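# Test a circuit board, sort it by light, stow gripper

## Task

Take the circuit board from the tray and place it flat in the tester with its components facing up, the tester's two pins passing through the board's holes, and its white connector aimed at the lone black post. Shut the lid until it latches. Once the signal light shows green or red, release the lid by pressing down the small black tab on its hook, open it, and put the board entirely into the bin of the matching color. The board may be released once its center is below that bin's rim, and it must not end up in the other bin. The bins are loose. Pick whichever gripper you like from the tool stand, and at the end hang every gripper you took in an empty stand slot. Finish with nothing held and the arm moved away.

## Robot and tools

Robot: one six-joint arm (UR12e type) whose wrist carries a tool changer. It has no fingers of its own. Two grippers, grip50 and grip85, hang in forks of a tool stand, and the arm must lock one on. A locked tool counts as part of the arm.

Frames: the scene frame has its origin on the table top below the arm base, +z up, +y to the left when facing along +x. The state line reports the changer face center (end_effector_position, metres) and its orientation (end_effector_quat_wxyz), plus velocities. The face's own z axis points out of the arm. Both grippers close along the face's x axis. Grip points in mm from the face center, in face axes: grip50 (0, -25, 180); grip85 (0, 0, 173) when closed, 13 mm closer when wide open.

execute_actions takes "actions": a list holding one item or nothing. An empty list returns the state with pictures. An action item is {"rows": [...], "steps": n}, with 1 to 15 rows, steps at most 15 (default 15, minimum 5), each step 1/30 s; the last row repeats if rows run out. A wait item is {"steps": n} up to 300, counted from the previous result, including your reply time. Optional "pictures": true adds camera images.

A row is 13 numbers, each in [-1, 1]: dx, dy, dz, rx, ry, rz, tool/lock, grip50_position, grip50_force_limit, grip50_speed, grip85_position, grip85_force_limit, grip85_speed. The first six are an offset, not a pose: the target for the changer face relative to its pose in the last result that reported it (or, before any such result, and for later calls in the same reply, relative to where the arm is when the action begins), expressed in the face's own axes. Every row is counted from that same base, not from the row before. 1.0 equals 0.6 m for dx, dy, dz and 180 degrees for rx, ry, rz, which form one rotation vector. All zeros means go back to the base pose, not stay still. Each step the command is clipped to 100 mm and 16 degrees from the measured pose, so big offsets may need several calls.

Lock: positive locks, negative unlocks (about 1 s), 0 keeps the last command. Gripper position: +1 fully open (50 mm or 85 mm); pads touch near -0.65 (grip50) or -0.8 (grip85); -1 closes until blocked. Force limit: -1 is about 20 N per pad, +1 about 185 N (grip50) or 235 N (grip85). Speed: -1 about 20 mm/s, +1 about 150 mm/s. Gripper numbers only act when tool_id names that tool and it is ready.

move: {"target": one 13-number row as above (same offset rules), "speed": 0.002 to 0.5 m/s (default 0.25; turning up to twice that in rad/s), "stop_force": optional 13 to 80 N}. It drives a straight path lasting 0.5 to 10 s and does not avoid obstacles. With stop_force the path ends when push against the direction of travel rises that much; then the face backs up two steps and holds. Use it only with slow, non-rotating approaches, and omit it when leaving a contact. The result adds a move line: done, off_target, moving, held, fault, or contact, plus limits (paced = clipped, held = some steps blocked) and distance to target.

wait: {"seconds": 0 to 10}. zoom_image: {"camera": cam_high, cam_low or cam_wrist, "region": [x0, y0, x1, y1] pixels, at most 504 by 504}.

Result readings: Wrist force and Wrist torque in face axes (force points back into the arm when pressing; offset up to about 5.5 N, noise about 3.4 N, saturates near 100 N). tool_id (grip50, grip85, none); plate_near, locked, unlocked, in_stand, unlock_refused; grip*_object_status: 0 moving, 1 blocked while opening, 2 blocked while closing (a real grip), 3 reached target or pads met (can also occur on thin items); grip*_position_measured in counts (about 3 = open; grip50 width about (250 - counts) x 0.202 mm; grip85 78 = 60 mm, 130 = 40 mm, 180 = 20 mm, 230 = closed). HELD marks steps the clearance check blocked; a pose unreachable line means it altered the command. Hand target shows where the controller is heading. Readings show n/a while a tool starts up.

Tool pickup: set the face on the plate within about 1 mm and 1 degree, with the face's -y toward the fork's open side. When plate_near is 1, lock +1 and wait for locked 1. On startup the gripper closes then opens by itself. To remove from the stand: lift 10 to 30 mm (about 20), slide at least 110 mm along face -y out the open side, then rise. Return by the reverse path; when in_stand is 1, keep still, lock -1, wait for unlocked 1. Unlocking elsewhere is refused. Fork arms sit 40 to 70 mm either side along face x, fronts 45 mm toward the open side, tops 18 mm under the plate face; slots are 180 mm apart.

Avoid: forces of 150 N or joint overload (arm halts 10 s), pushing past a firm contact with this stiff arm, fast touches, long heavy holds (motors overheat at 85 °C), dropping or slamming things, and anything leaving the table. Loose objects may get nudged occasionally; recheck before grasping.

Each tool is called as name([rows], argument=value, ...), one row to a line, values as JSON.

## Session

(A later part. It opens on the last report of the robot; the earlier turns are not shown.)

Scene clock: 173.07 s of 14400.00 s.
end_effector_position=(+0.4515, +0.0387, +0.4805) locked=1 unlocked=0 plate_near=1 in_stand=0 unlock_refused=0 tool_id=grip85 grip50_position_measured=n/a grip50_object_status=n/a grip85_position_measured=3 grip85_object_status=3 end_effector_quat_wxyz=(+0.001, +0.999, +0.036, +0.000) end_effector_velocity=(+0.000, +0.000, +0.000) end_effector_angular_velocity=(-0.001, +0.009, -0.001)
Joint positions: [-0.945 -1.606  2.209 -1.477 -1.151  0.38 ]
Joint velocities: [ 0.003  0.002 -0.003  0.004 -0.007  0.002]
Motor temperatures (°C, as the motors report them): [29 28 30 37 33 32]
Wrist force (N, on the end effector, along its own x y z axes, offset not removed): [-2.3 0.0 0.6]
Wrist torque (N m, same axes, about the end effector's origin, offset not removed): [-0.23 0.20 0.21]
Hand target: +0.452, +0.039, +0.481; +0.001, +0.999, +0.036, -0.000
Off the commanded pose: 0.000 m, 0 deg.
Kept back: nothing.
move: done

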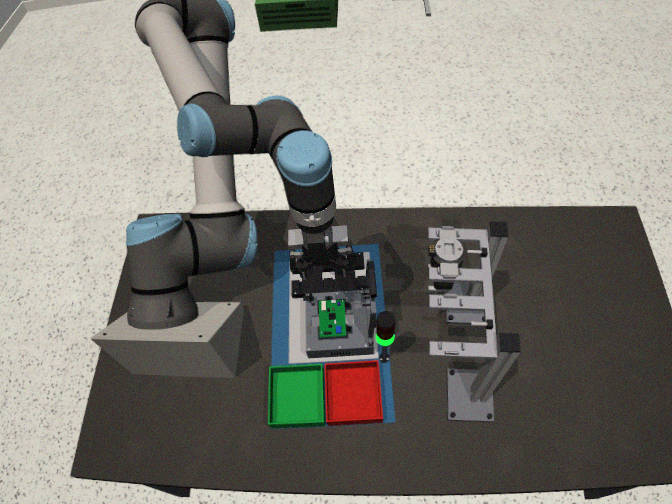

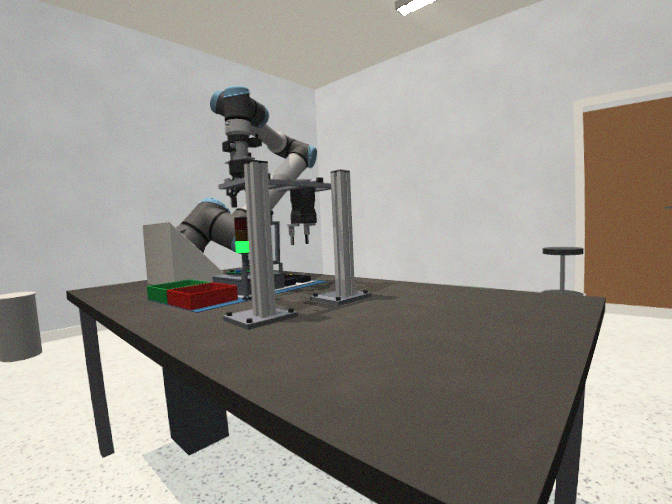

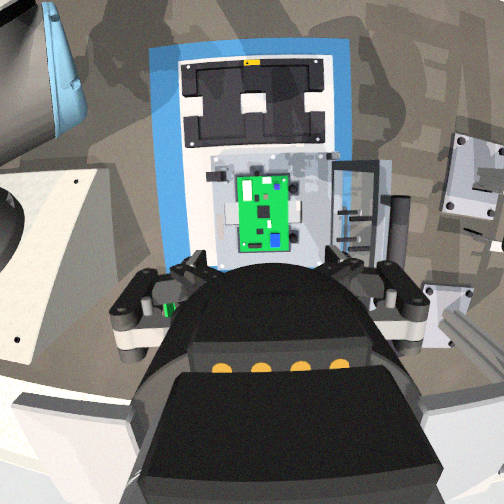

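move(target=[0.001,0,0.33,0,0,0,0,0,0,0,1,-0.5,0.5], speed=0.15)

move(target=[0,0,0.05,0,0,0,0,0,0,0,1,-0.5,0.5], speed=0.02, stop_force=15)

move(target=[0,0,0,0,0,0,0,0,0,0,-1,-0.5,-0.5])

Scene clock: 175.13 s of 14400.00 s.
end_effector_position=(+0.4522, +0.0387, +0.2827) locked=1 unlocked=0 plate_near=1 in_stand=0 unlock_refused=0 tool_id=grip85 grip50_position_measured=n/a grip50_object_status=n/a grip85_position_measured=3 grip85_object_status=3 end_effector_quat_wxyz=(+0.001, +0.999, +0.036, +0.000) end_effector_velocity=(+0.000, -0.000, -0.002) end_effector_angular_velocity=(-0.001, -0.001, -0.001)
Joint positions: [-0.763 -1.505  2.467 -1.909 -1.039  0.541]
Joint velocities: [ 0.002  0.003  0.002 -0.007  0.001  0.004]
Motor temperatures (°C, as the motors report them): [29 28 30 37 33 32]
Wrist force (N, on the end effector, along its own x y z axes, offset not removed): [1.2 -1.5 -1.1]
Wrist torque (N m, same axes, about the end effector's origin, offset not removed): [-0.10 0.00 0.15]
Hand target: +0.452, +0.039, +0.283; +0.001, +0.999, +0.036, +0.000
Off the commanded pose: 0.000 m, 0 deg.
Kept back: nothing.
move: done

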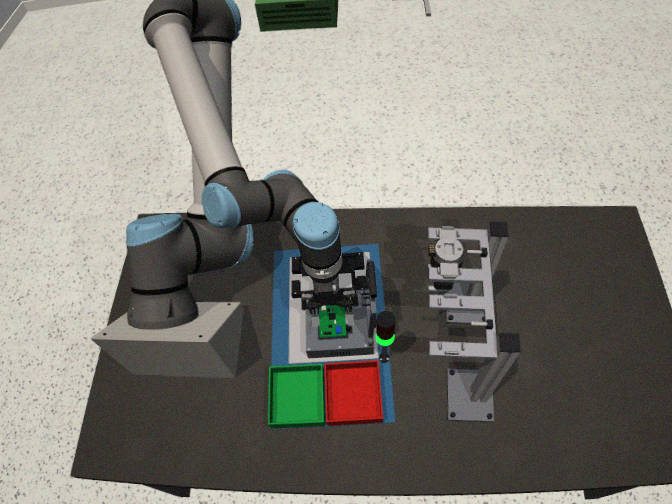

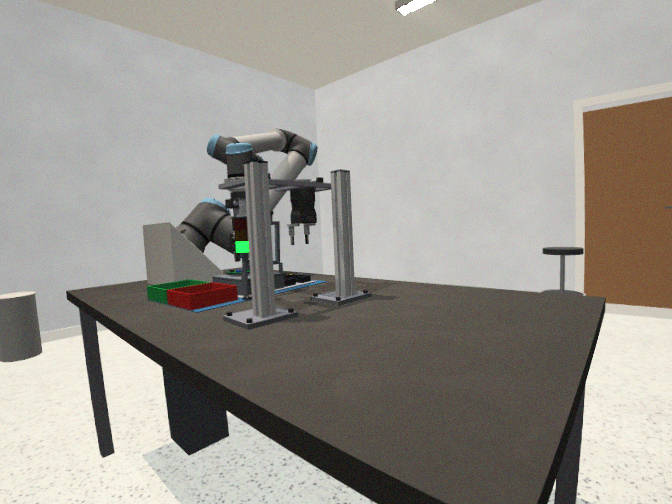

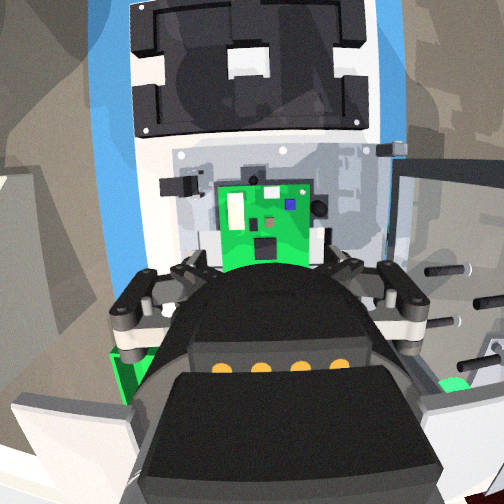

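Scene clock: 176.93 s of 14400.00 s.
end_effector_position=(+0.4522, +0.0387, +0.2529) locked=1 unlocked=0 plate_near=1 in_stand=0 unlock_refused=0 tool_id=grip85 grip50_position_measured=n/a grip50_object_status=n/a grip85_position_measured=3 grip85_object_status=3 end_effector_quat_wxyz=(+0.001, +0.999, +0.036, +0.000) end_effector_velocity=(+0.000, -0.000, -0.002) end_effector_angular_velocity=(-0.000, +0.000, +0.000)
Joint positions: [-0.729 -1.47   2.498 -1.992 -1.02   0.573]
Joint velocities: [ 0.002  0.002  0.002 -0.005  0.001  0.002]
Motor temperatures (°C, as the motors report them): [29 28 30 37 33 32]
Wrist force (N, on the end effector, along its own x y z axes, offset not removed): [-3.8 -3.5 1.1]
Wrist torque (N m, same axes, about the end effector's origin, offset not removed): [-0.48 0.28 0.07]
Hand target: +0.452, +0.039, +0.253; +0.001, +0.999, +0.036, +0.000
Off the commanded pose: 0.000 m, 0 deg.
Kept back: nothing.
move: done

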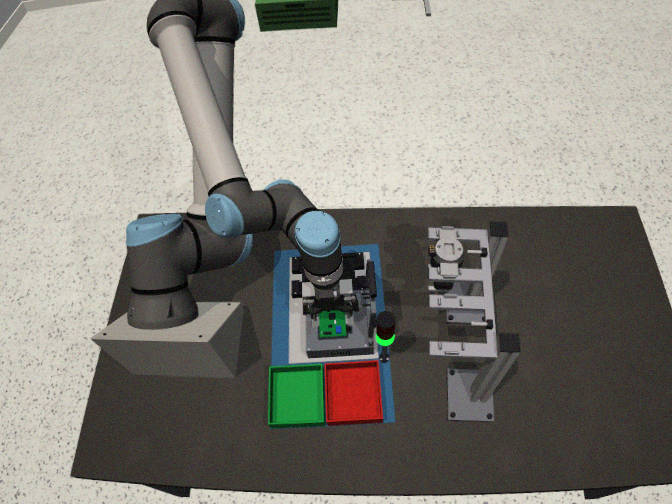

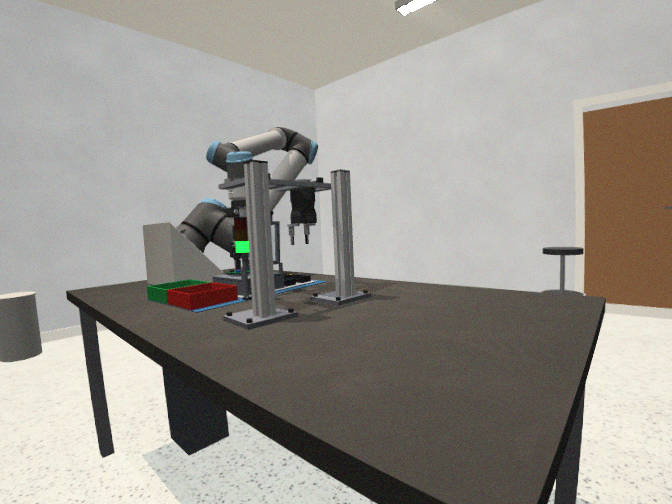

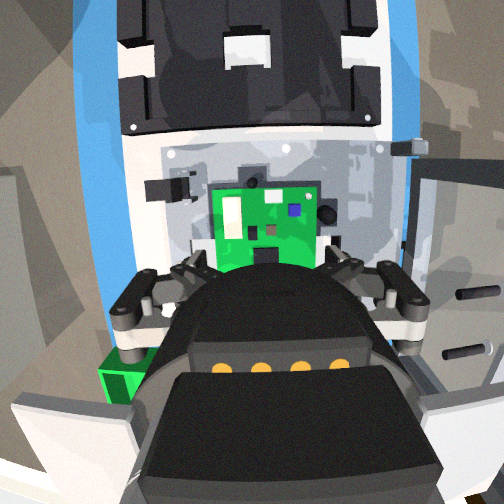

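Scene clock: 177.57 s of 14400.00 s.
end_effector_position=(+0.4522, +0.0387, +0.2528) locked=1 unlocked=0 plate_near=1 in_stand=0 unlock_refused=0 tool_id=grip85 grip50_position_measured=n/a grip50_object_status=n/a grip85_position_measured=49 grip85_object_status=2 end_effector_quat_wxyz=(+0.001, +0.999, +0.036, +0.000) end_effector_velocity=(-0.000, -0.000, +0.000) end_effector_angular_velocity=(-0.001, +0.001, -0.001)
Joint positions: [-0.729 -1.47   2.498 -1.992 -1.02   0.573]
Joint velocities: [ 0.     0.    -0.     0.    -0.001  0.001]
Motor temperatures (°C, as the motors report them): [29 28 30 37 33 32]
Wrist force (N, on the end effector, along its own x y z axes, offset not removed): [-3.6 -1.8 -22.0]
Wrist torque (N m, same axes, about the end effector's origin, offset not removed): [0.61 0.57 0.24]
Hand target: +0.452, +0.039, +0.253; +0.001, +0.999, +0.036, +0.000
Off the commanded pose: 0.000 m, 0 deg.
Kept back: nothing.
move: done

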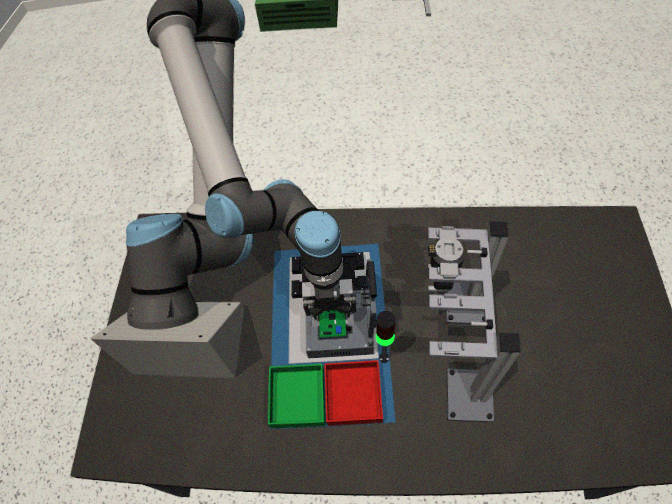

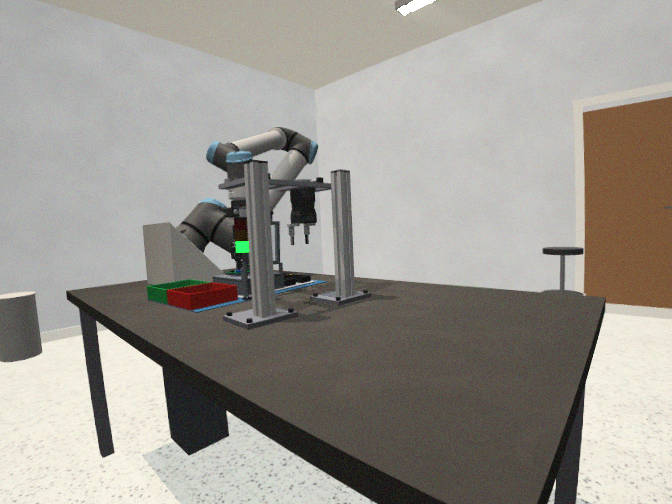

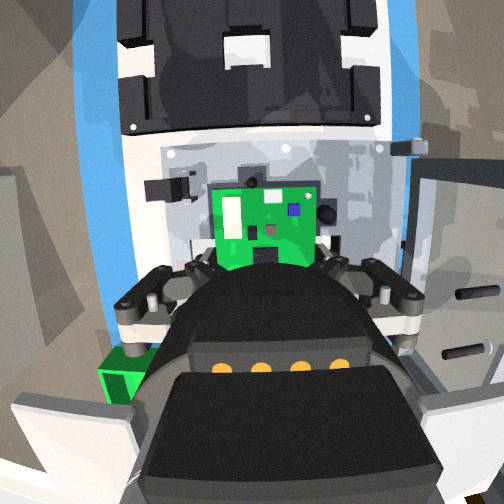

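move(target=[0,0,-0.03,0,0,0,0,0,0,0,-1,-0.5,-0.5], speed=0.015)

move(target=[0,0,-0.08,0,0,0,0,0,0,0,-1,-0.5,-0.5], speed=0.08)

move(target=[-0.178,0.337,0,0,0,0,0,0,0,0,-1,-0.5,-0.5], speed=0.12)

Scene clock: 179.27 s of 14400.00 s.
end_effector_position=(+0.4522, +0.0387, +0.2707) locked=1 unlocked=0 plate_near=1 in_stand=0 unlock_refused=0 tool_id=grip85 grip50_position_measured=n/a grip50_object_status=n/a grip85_position_measured=50 grip85_object_status=2 end_effector_quat_wxyz=(+0.001, +0.999, +0.036, +0.000) end_effector_velocity=(-0.000, -0.000, +0.002) end_effector_angular_velocity=(-0.000, +0.001, +0.000)
Joint positions: [-0.749 -1.492  2.48  -1.942 -1.031  0.554]
Joint velocities: [-0.002 -0.002 -0.002  0.005 -0.002 -0.002]
Motor temperatures (°C, as the motors report them): [29 28 30 37 33 32]
Wrist force (N, on the end effector, along its own x y z axes, offset not removed): [-3.0 -2.0 -0.7]
Wrist torque (N m, same axes, about the end effector's origin, offset not removed): [-0.06 0.30 -0.04]
Hand target: +0.452, +0.039, +0.271; +0.001, +0.999, +0.036, +0.000
Off the commanded pose: 0.000 m, 0 deg.
Kept back: nothing.
move: done

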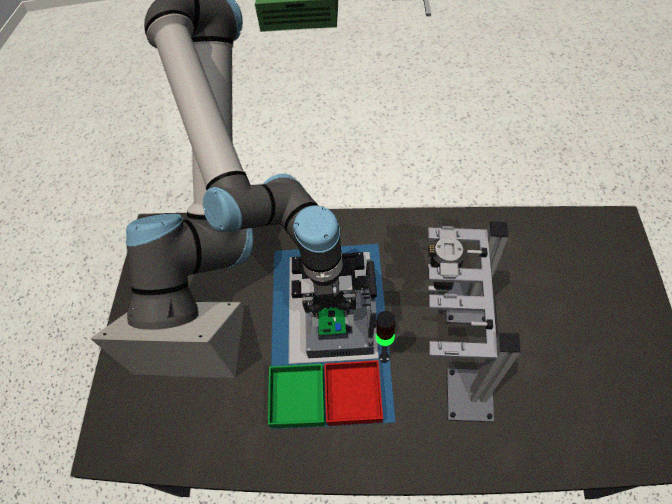

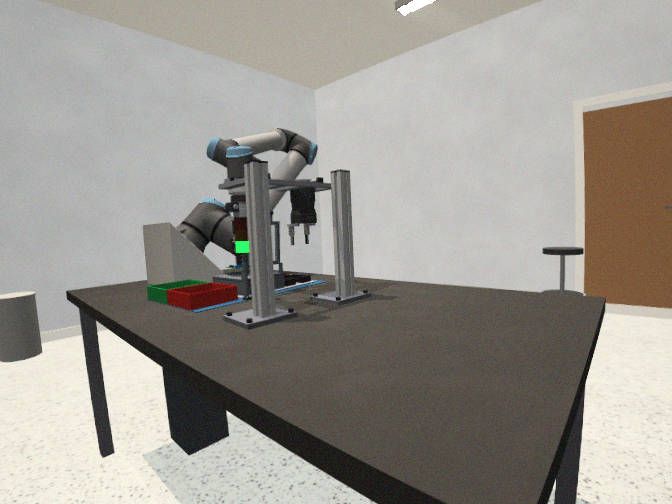

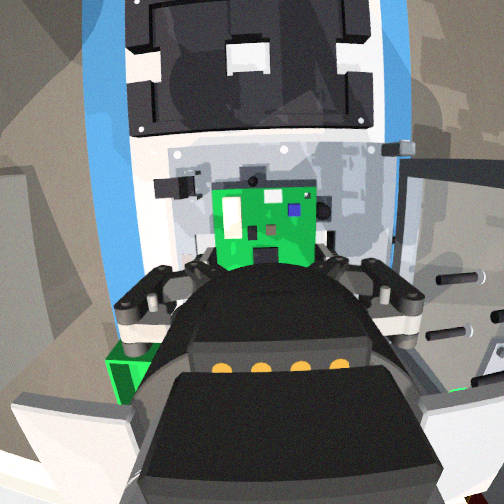

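Scene clock: 180.27 s of 14400.00 s.
end_effector_position=(+0.4522, +0.0387, +0.3185) locked=1 unlocked=0 plate_near=1 in_stand=0 unlock_refused=0 tool_id=grip85 grip50_position_measured=n/a grip50_object_status=n/a grip85_position_measured=50 grip85_object_status=2 end_effector_quat_wxyz=(+0.001, +0.999, +0.036, +0.000) end_effector_velocity=(+0.000, -0.000, +0.002) end_effector_angular_velocity=(-0.000, +0.000, +0.001)
Joint positions: [-0.8   -1.54   2.427 -1.817 -1.061  0.506]
Joint velocities: [-0.002 -0.002 -0.003  0.006 -0.001 -0.003]
Motor temperatures (°C, as the motors report them): [29 28 30 37 33 32]
Wrist force (N, on the end effector, along its own x y z axes, offset not removed): [-4.5 0.8 4.6]
Wrist torque (N m, same axes, about the end effector's origin, offset not removed): [-0.01 0.45 -0.02]
Hand target: +0.452, +0.039, +0.319; +0.001, +0.999, +0.036, +0.000
Off the commanded pose: 0.000 m, 0 deg.
Kept back: nothing.
move: done

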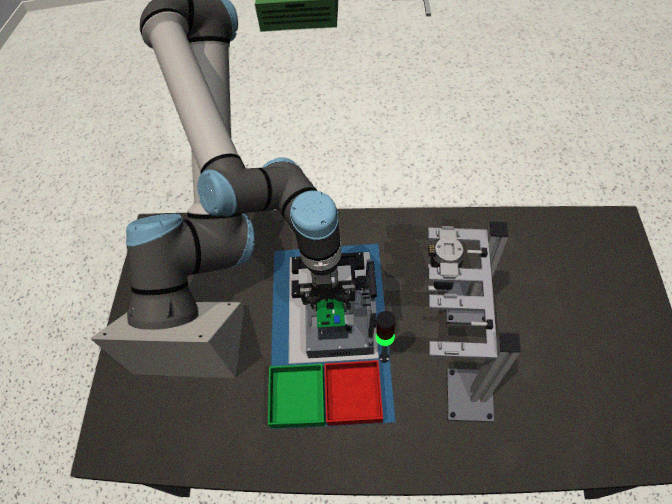

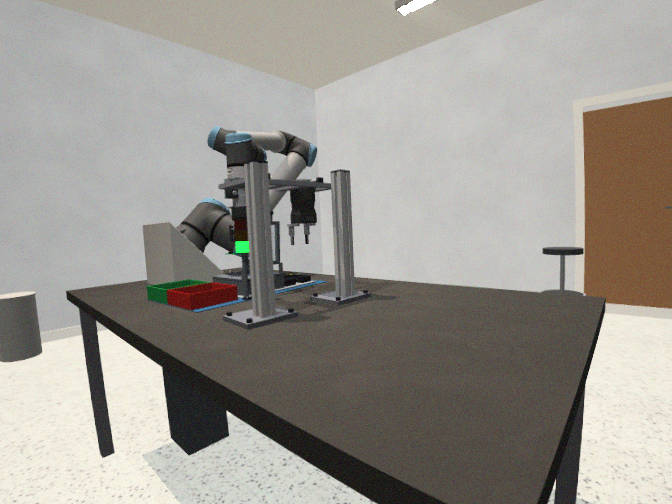

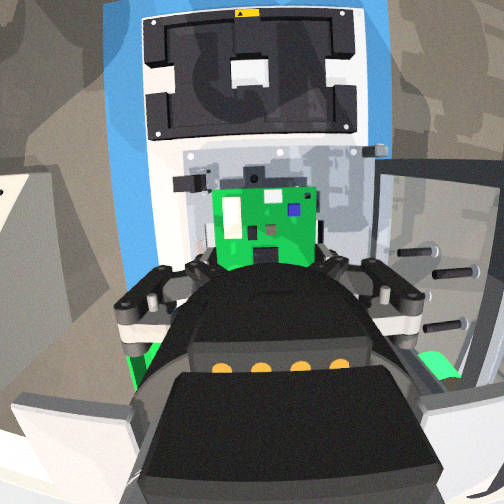

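Scene clock: 182.67 s of 14400.00 s.
end_effector_position=(+0.3606, -0.1703, +0.3186) locked=1 unlocked=0 plate_near=1 in_stand=0 unlock_refused=0 tool_id=grip85 grip50_position_measured=n/a grip50_object_status=n/a grip85_position_measured=50 grip85_object_status=2 end_effector_quat_wxyz=(+0.001, +0.999, +0.036, +0.000) end_effector_velocity=(-0.000, -0.002, +0.000) end_effector_angular_velocity=(-0.000, +0.001, +0.001)
Joint positions: [-1.127 -1.202  2.449 -2.068 -1.272  0.233]
Joint velocities: [-0.002  0.003 -0.001 -0.002 -0.002 -0.002]
Motor temperatures (°C, as the motors report them): [29 28 30 37 33 32]
Wrist force (N, on the end effector, along its own x y z axes, offset not removed): [-5.7 -1.0 2.6]
Wrist torque (N m, same axes, about the end effector's origin, offset not removed): [-0.09 0.42 0.13]
Hand target: +0.361, -0.170, +0.319; +0.001, +0.999, +0.036, +0.000
Off the commanded pose: 0.001 m, 0 deg.
Kept back: nothing.
move: done

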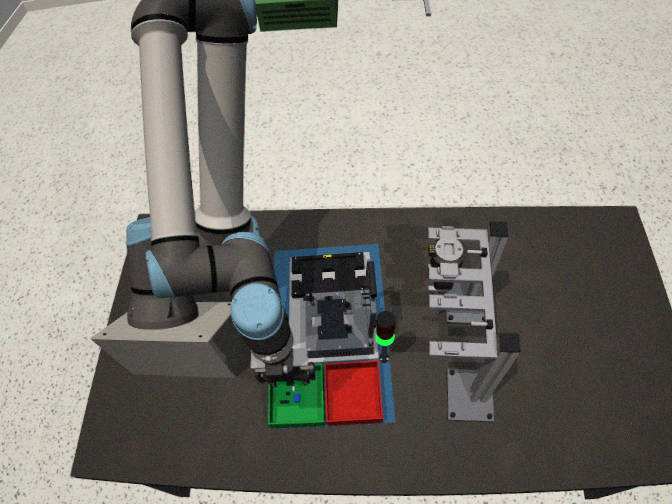

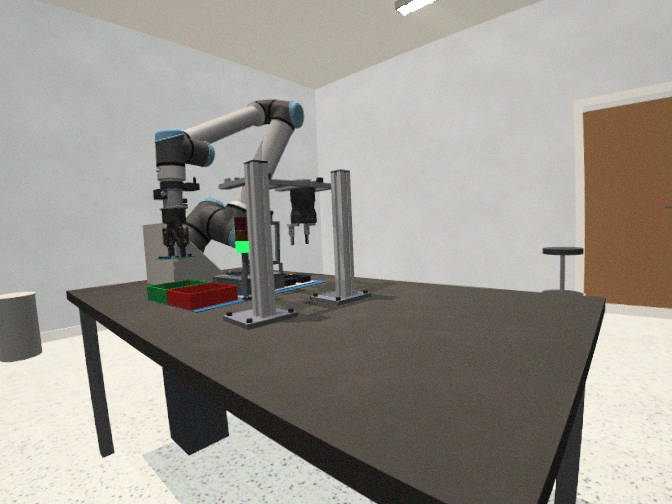

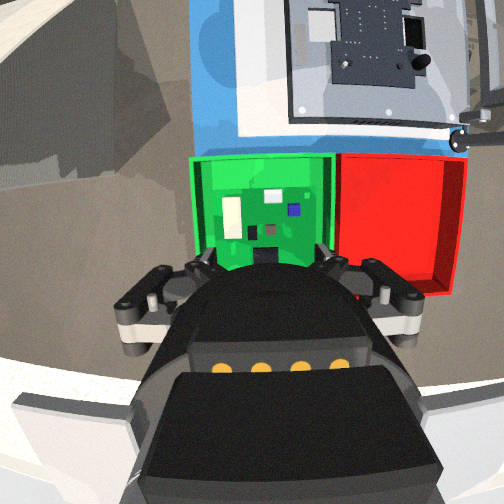

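X centred. Lower partway and check.

move(target=[0,0,0.13,0,0,0,0,0,0,0,-1,-0.5,-0.5], speed=0.06)

Scene clock: 184.60 s of 14400.00 s.
end_effector_position=(+0.3607, -0.1703, +0.2408) locked=1 unlocked=0 plate_near=1 in_stand=0 unlock_refused=0 tool_id=grip85 grip50_position_measured=n/a grip50_object_status=n/a grip85_position_measured=50 grip85_object_status=2 end_effector_quat_wxyz=(+0.001, +0.999, +0.036, +0.000) end_effector_velocity=(+0.000, -0.000, -0.002) end_effector_angular_velocity=(-0.000, -0.000, +0.001)
Joint positions: [-1.076 -1.083  2.525 -2.276 -1.237  0.273]
Joint velocities: [ 0.001  0.003  0.001 -0.005  0.001 -0.   ]
Motor temperatures (°C, as the motors report them): [29 28 30 37 33 32]
Wrist force (N, on the end effector, along its own x y z axes, offset not removed): [-1.9 1.1 0.5]
Wrist torque (N m, same axes, about the end effector's origin, offset not removed): [0.01 0.22 0.12]
Hand target: +0.361, -0.170, +0.241; +0.001, +0.999, +0.036, +0.000
Off the commanded pose: 0.000 m, 0 deg.
Kept back: nothing.
move: done

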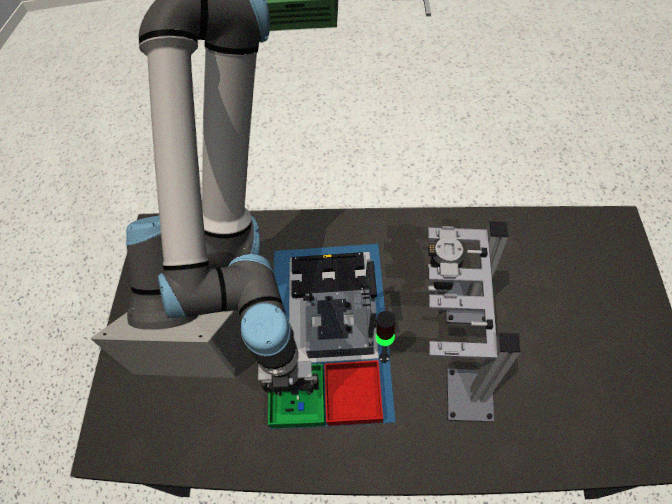

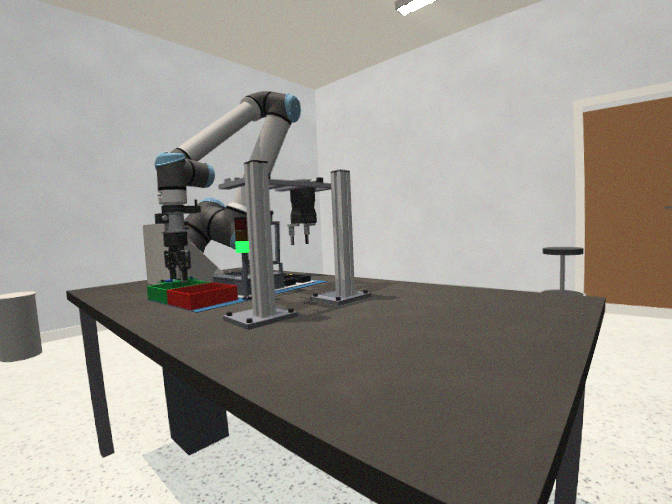

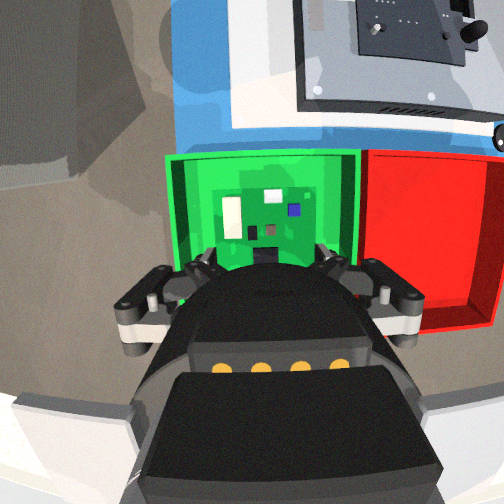

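move(target=[0,-0.005,0.075,0,0,0,0,0,0,0,-1,-0.5,-0.5], speed=0.03, stop_force=15)

move(target=[0,0,0,0,0,0,0,0,0,0,0.9,-0.5,0])

move(target=[0,0,-0.46,0,0,0,0,0,0,0,0.9,-0.5,0], speed=0.15)

Scene clock: 186.67 s of 14400.00 s.
end_effector_position=(+0.3605, -0.1673, +0.1960) locked=1 unlocked=0 plate_near=1 in_stand=0 unlock_refused=0 tool_id=grip85 grip50_position_measured=n/a grip50_object_status=n/a grip85_position_measured=50 grip85_object_status=2 end_effector_quat_wxyz=(+0.001, +0.999, +0.036, +0.000) end_effector_velocity=(-0.000, -0.000, -0.002) end_effector_angular_velocity=(-0.001, +0.001, +0.001)
Joint positions: [-1.039 -1.001  2.562 -2.405 -1.213  0.302]
Joint velocities: [ 0.002  0.004  0.001 -0.006  0.     0.   ]
Motor temperatures (°C, as the motors report them): [29 28 30 37 33 32]
Wrist force (N, on the end effector, along its own x y z axes, offset not removed): [-2.3 -0.7 -2.0]
Wrist torque (N m, same axes, about the end effector's origin, offset not removed): [-0.22 0.15 0.07]
Hand target: +0.360, -0.167, +0.196; +0.001, +0.999, +0.036, +0.000
Off the commanded pose: 0.000 m, 0 deg.
Kept back: nothing.
move: done

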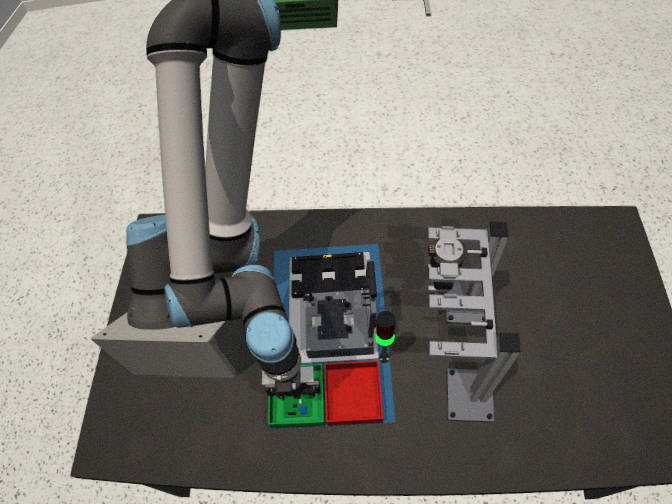

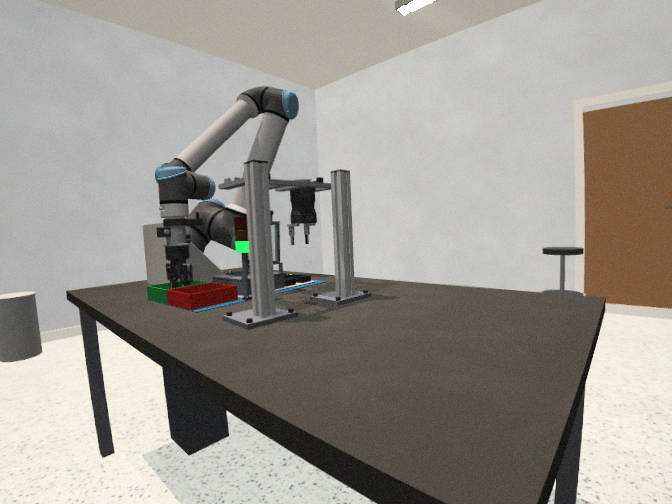

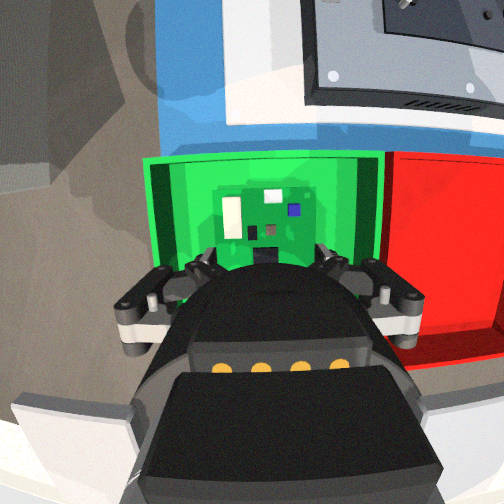

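Scene clock: 187.20 s of 14400.00 s.
end_effector_position=(+0.3605, -0.1673, +0.1959) locked=1 unlocked=0 plate_near=1 in_stand=0 unlock_refused=0 tool_id=grip85 grip50_position_measured=n/a grip50_object_status=n/a grip85_position_measured=16 grip85_object_status=0 end_effector_quat_wxyz=(+0.001, +0.999, +0.036, +0.000) end_effector_velocity=(-0.000, +0.000, +0.000) end_effector_angular_velocity=(-0.000, +0.001, +0.000)
Joint positions: [-1.039 -1.001  2.562 -2.405 -1.213  0.302]
Joint velocities: [-0.    -0.     0.     0.    -0.002 -0.001]
Motor temperatures (°C, as the motors report them): [29 28 30 37 33 32]
Wrist force (N, on the end effector, along its own x y z axes, offset not removed): [0.5 -0.7 0.6]
Wrist torque (N m, same axes, about the end effector's origin, offset not removed): [-0.06 0.00 0.13]
Hand target: +0.360, -0.167, +0.196; +0.001, +0.999, +0.036, +0.000
Off the commanded pose: 0.000 m, 0 deg.
Kept back: nothing.
move: done

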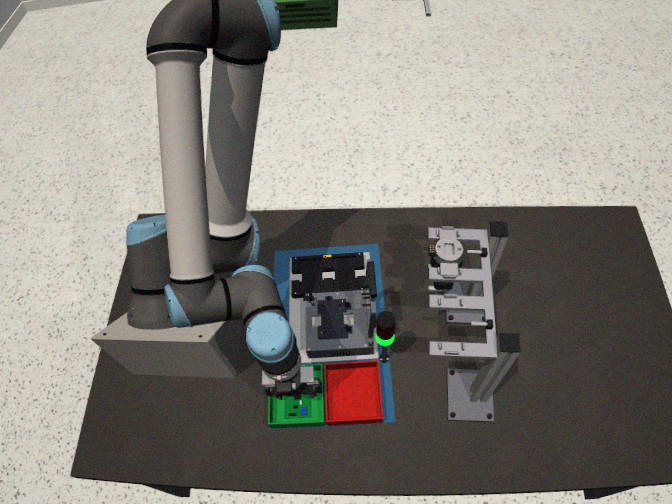

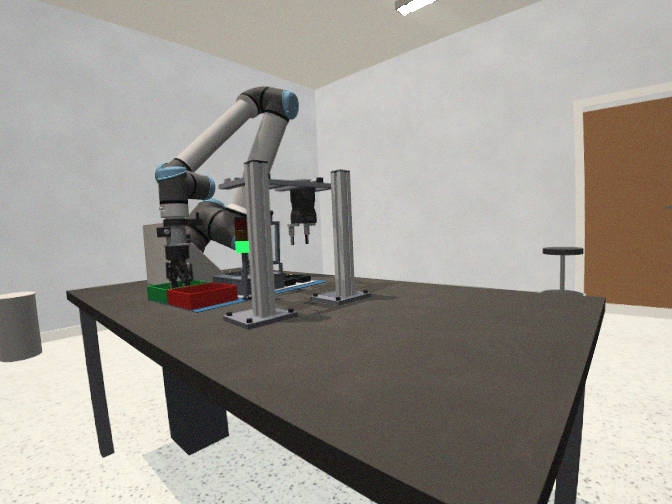

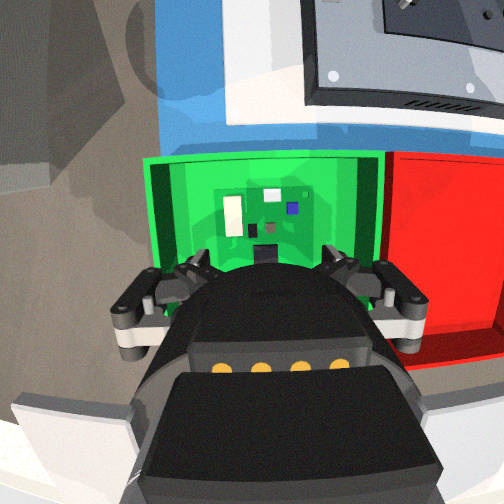

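Scene clock: 189.53 s of 14400.00 s.
end_effector_position=(+0.3603, -0.1674, +0.4716) locked=1 unlocked=0 plate_near=1 in_stand=0 unlock_refused=0 tool_id=grip85 grip50_position_measured=n/a grip50_object_status=n/a grip85_position_measured=16 grip85_object_status=3 end_effector_quat_wxyz=(+0.000, +0.999, +0.036, +0.000) end_effector_velocity=(+0.000, -0.000, +0.002) end_effector_angular_velocity=(+0.001, -0.002, +0.000)
Joint positions: [-1.204 -1.332  2.254 -1.727 -1.324  0.176]
Joint velocities: [-0.001 -0.    -0.003  0.004  0.001 -0.001]
Motor temperatures (°C, as the motors report them): [29 28 30 37 33 32]
Wrist force (N, on the end effector, along its own x y z axes, offset not removed): [-3.2 1.1 -1.7]
Wrist torque (N m, same axes, about the end effector's origin, offset not removed): [0.03 0.08 -0.07]
Hand target: +0.360, -0.167, +0.472; +0.000, +0.999, +0.036, +0.000
Off the commanded pose: 0.000 m, 0 deg.
Kept back: nothing.
move: done

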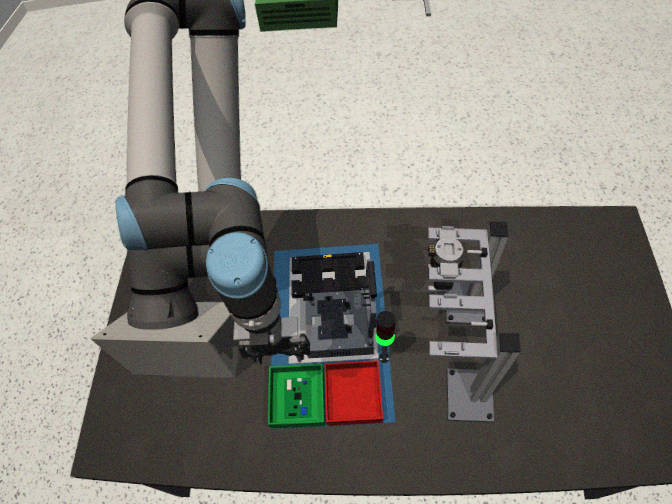

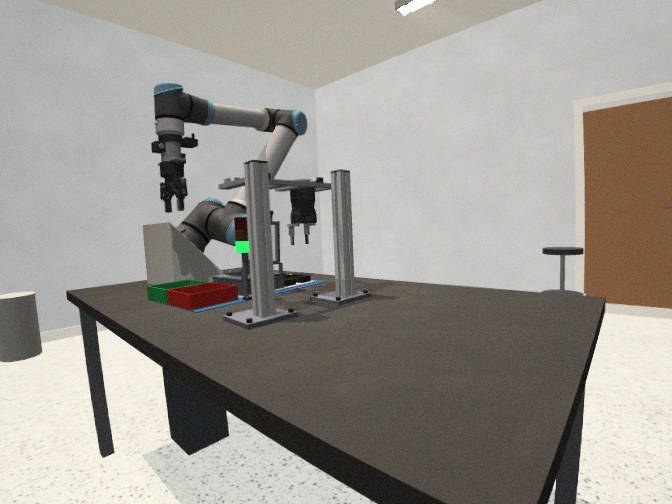

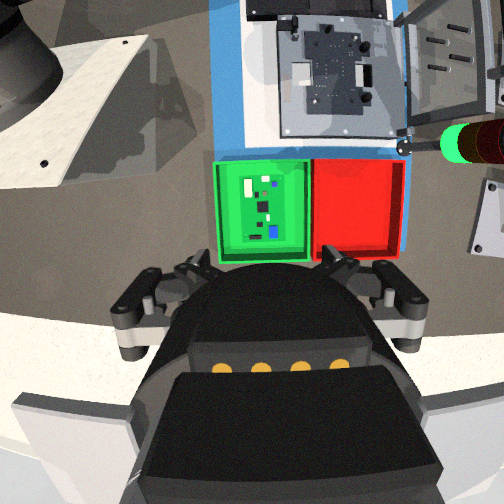

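move(target=[0.4515,-0.0738,0,0,0,-0.457,0,0,0,0,-1,0,0], speed=0.2)

move(target=[0,0,0.15,0,0,0,0,0,0,0,-1,0,0], speed=0.06)

Scene clock: 193.83 s of 14400.00 s.
end_effector_position=(+0.6270, -0.1036, +0.4718) locked=1 unlocked=0 plate_near=1 in_stand=0 unlock_refused=0 tool_id=grip85 grip50_position_measured=n/a grip50_object_status=n/a grip85_position_measured=232 grip85_object_status=3 end_effector_quat_wxyz=(+0.001, +0.729, +0.684, -0.000) end_effector_velocity=(+0.002, +0.000, +0.000) end_effector_angular_velocity=(+0.000, -0.001, +0.008)
Joint positions: [-0.82  -1.181  1.935 -1.675 -1.073 -0.947]
Joint velocities: [ 0.002  0.001 -0.003  0.001  0.002 -0.007]
Motor temperatures (°C, as the motors report them): [29 28 30 37 33 32]
Wrist force (N, on the end effector, along its own x y z axes, offset not removed): [1.6 1.6 3.7]
Wrist torque (N m, same axes, about the end effector's origin, offset not removed): [0.11 -0.18 -0.02]
Hand target: +0.627, -0.104, +0.472; +0.001, +0.729, +0.685, -0.000
Off the commanded pose: 0.000 m, 0 deg.
Kept back: nothing.
move: done

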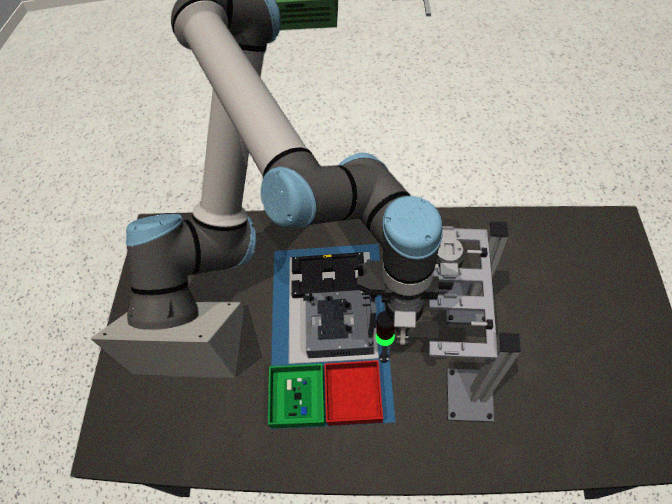

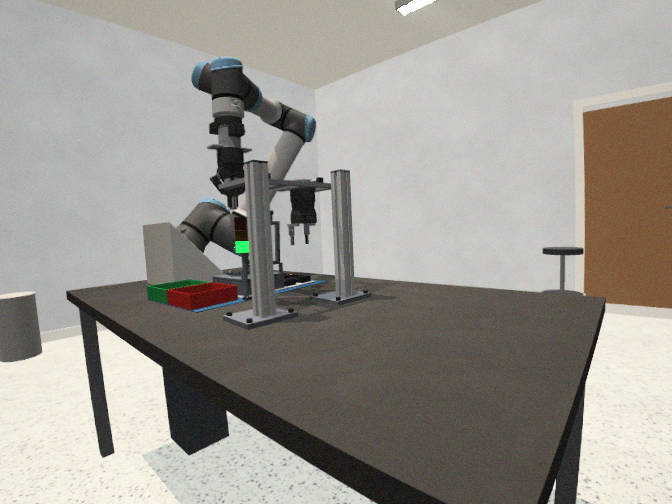

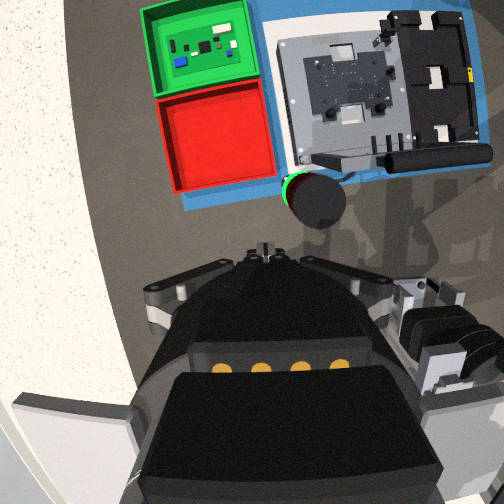

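Scene clock: 195.73 s of 14400.00 s.
end_effector_position=(+0.6270, -0.1036, +0.3819) locked=1 unlocked=0 plate_near=1 in_stand=0 unlock_refused=0 tool_id=grip85 grip50_position_measured=n/a grip50_object_status=n/a grip85_position_measured=232 grip85_object_status=3 end_effector_quat_wxyz=(+0.001, +0.729, +0.684, -0.000) end_effector_velocity=(+0.000, +0.000, -0.001) end_effector_angular_velocity=(+0.000, -0.001, +0.000)
Joint positions: [-0.759 -1.141  2.039 -1.847 -1.037 -0.89 ]
Joint velocities: [ 0.001  0.001  0.002 -0.004  0.002  0.001]
Motor temperatures (°C, as the motors report them): [29 28 30 37 33 32]
Wrist force (N, on the end effector, along its own x y z axes, offset not removed): [-1.5 -4.4 5.3]
Wrist torque (N m, same axes, about the end effector's origin, offset not removed): [-0.31 0.07 0.27]
Hand target: +0.627, -0.104, +0.382; +0.001, +0.729, +0.684, -0.000
Off the commanded pose: 0.000 m, 0 deg.
Kept back: nothing.
move: done

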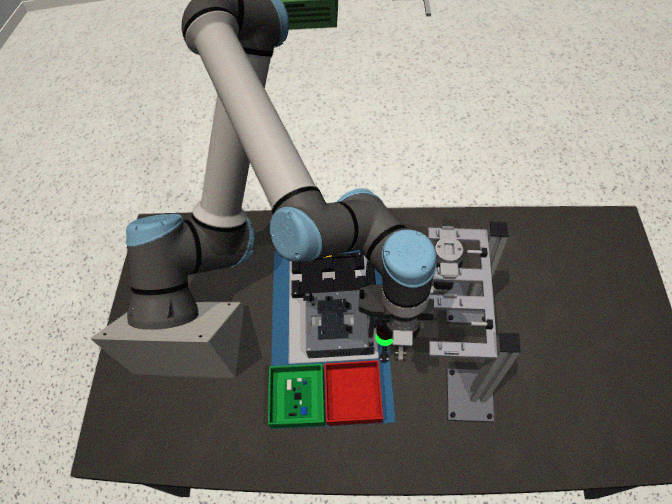

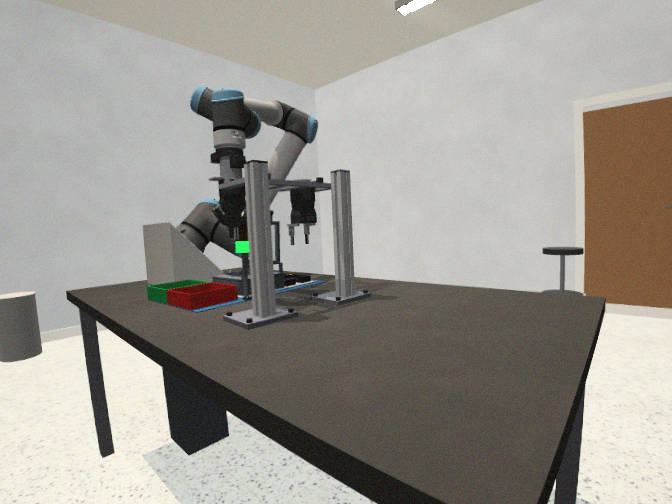

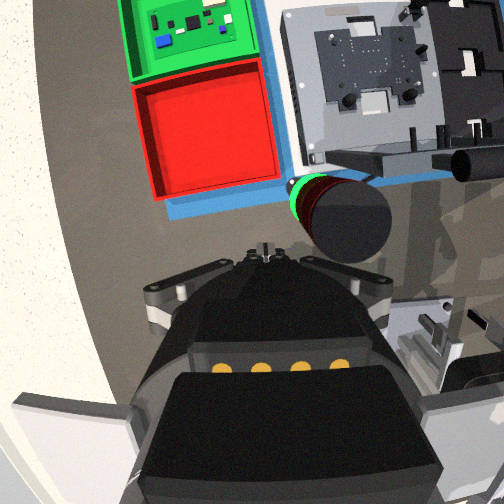

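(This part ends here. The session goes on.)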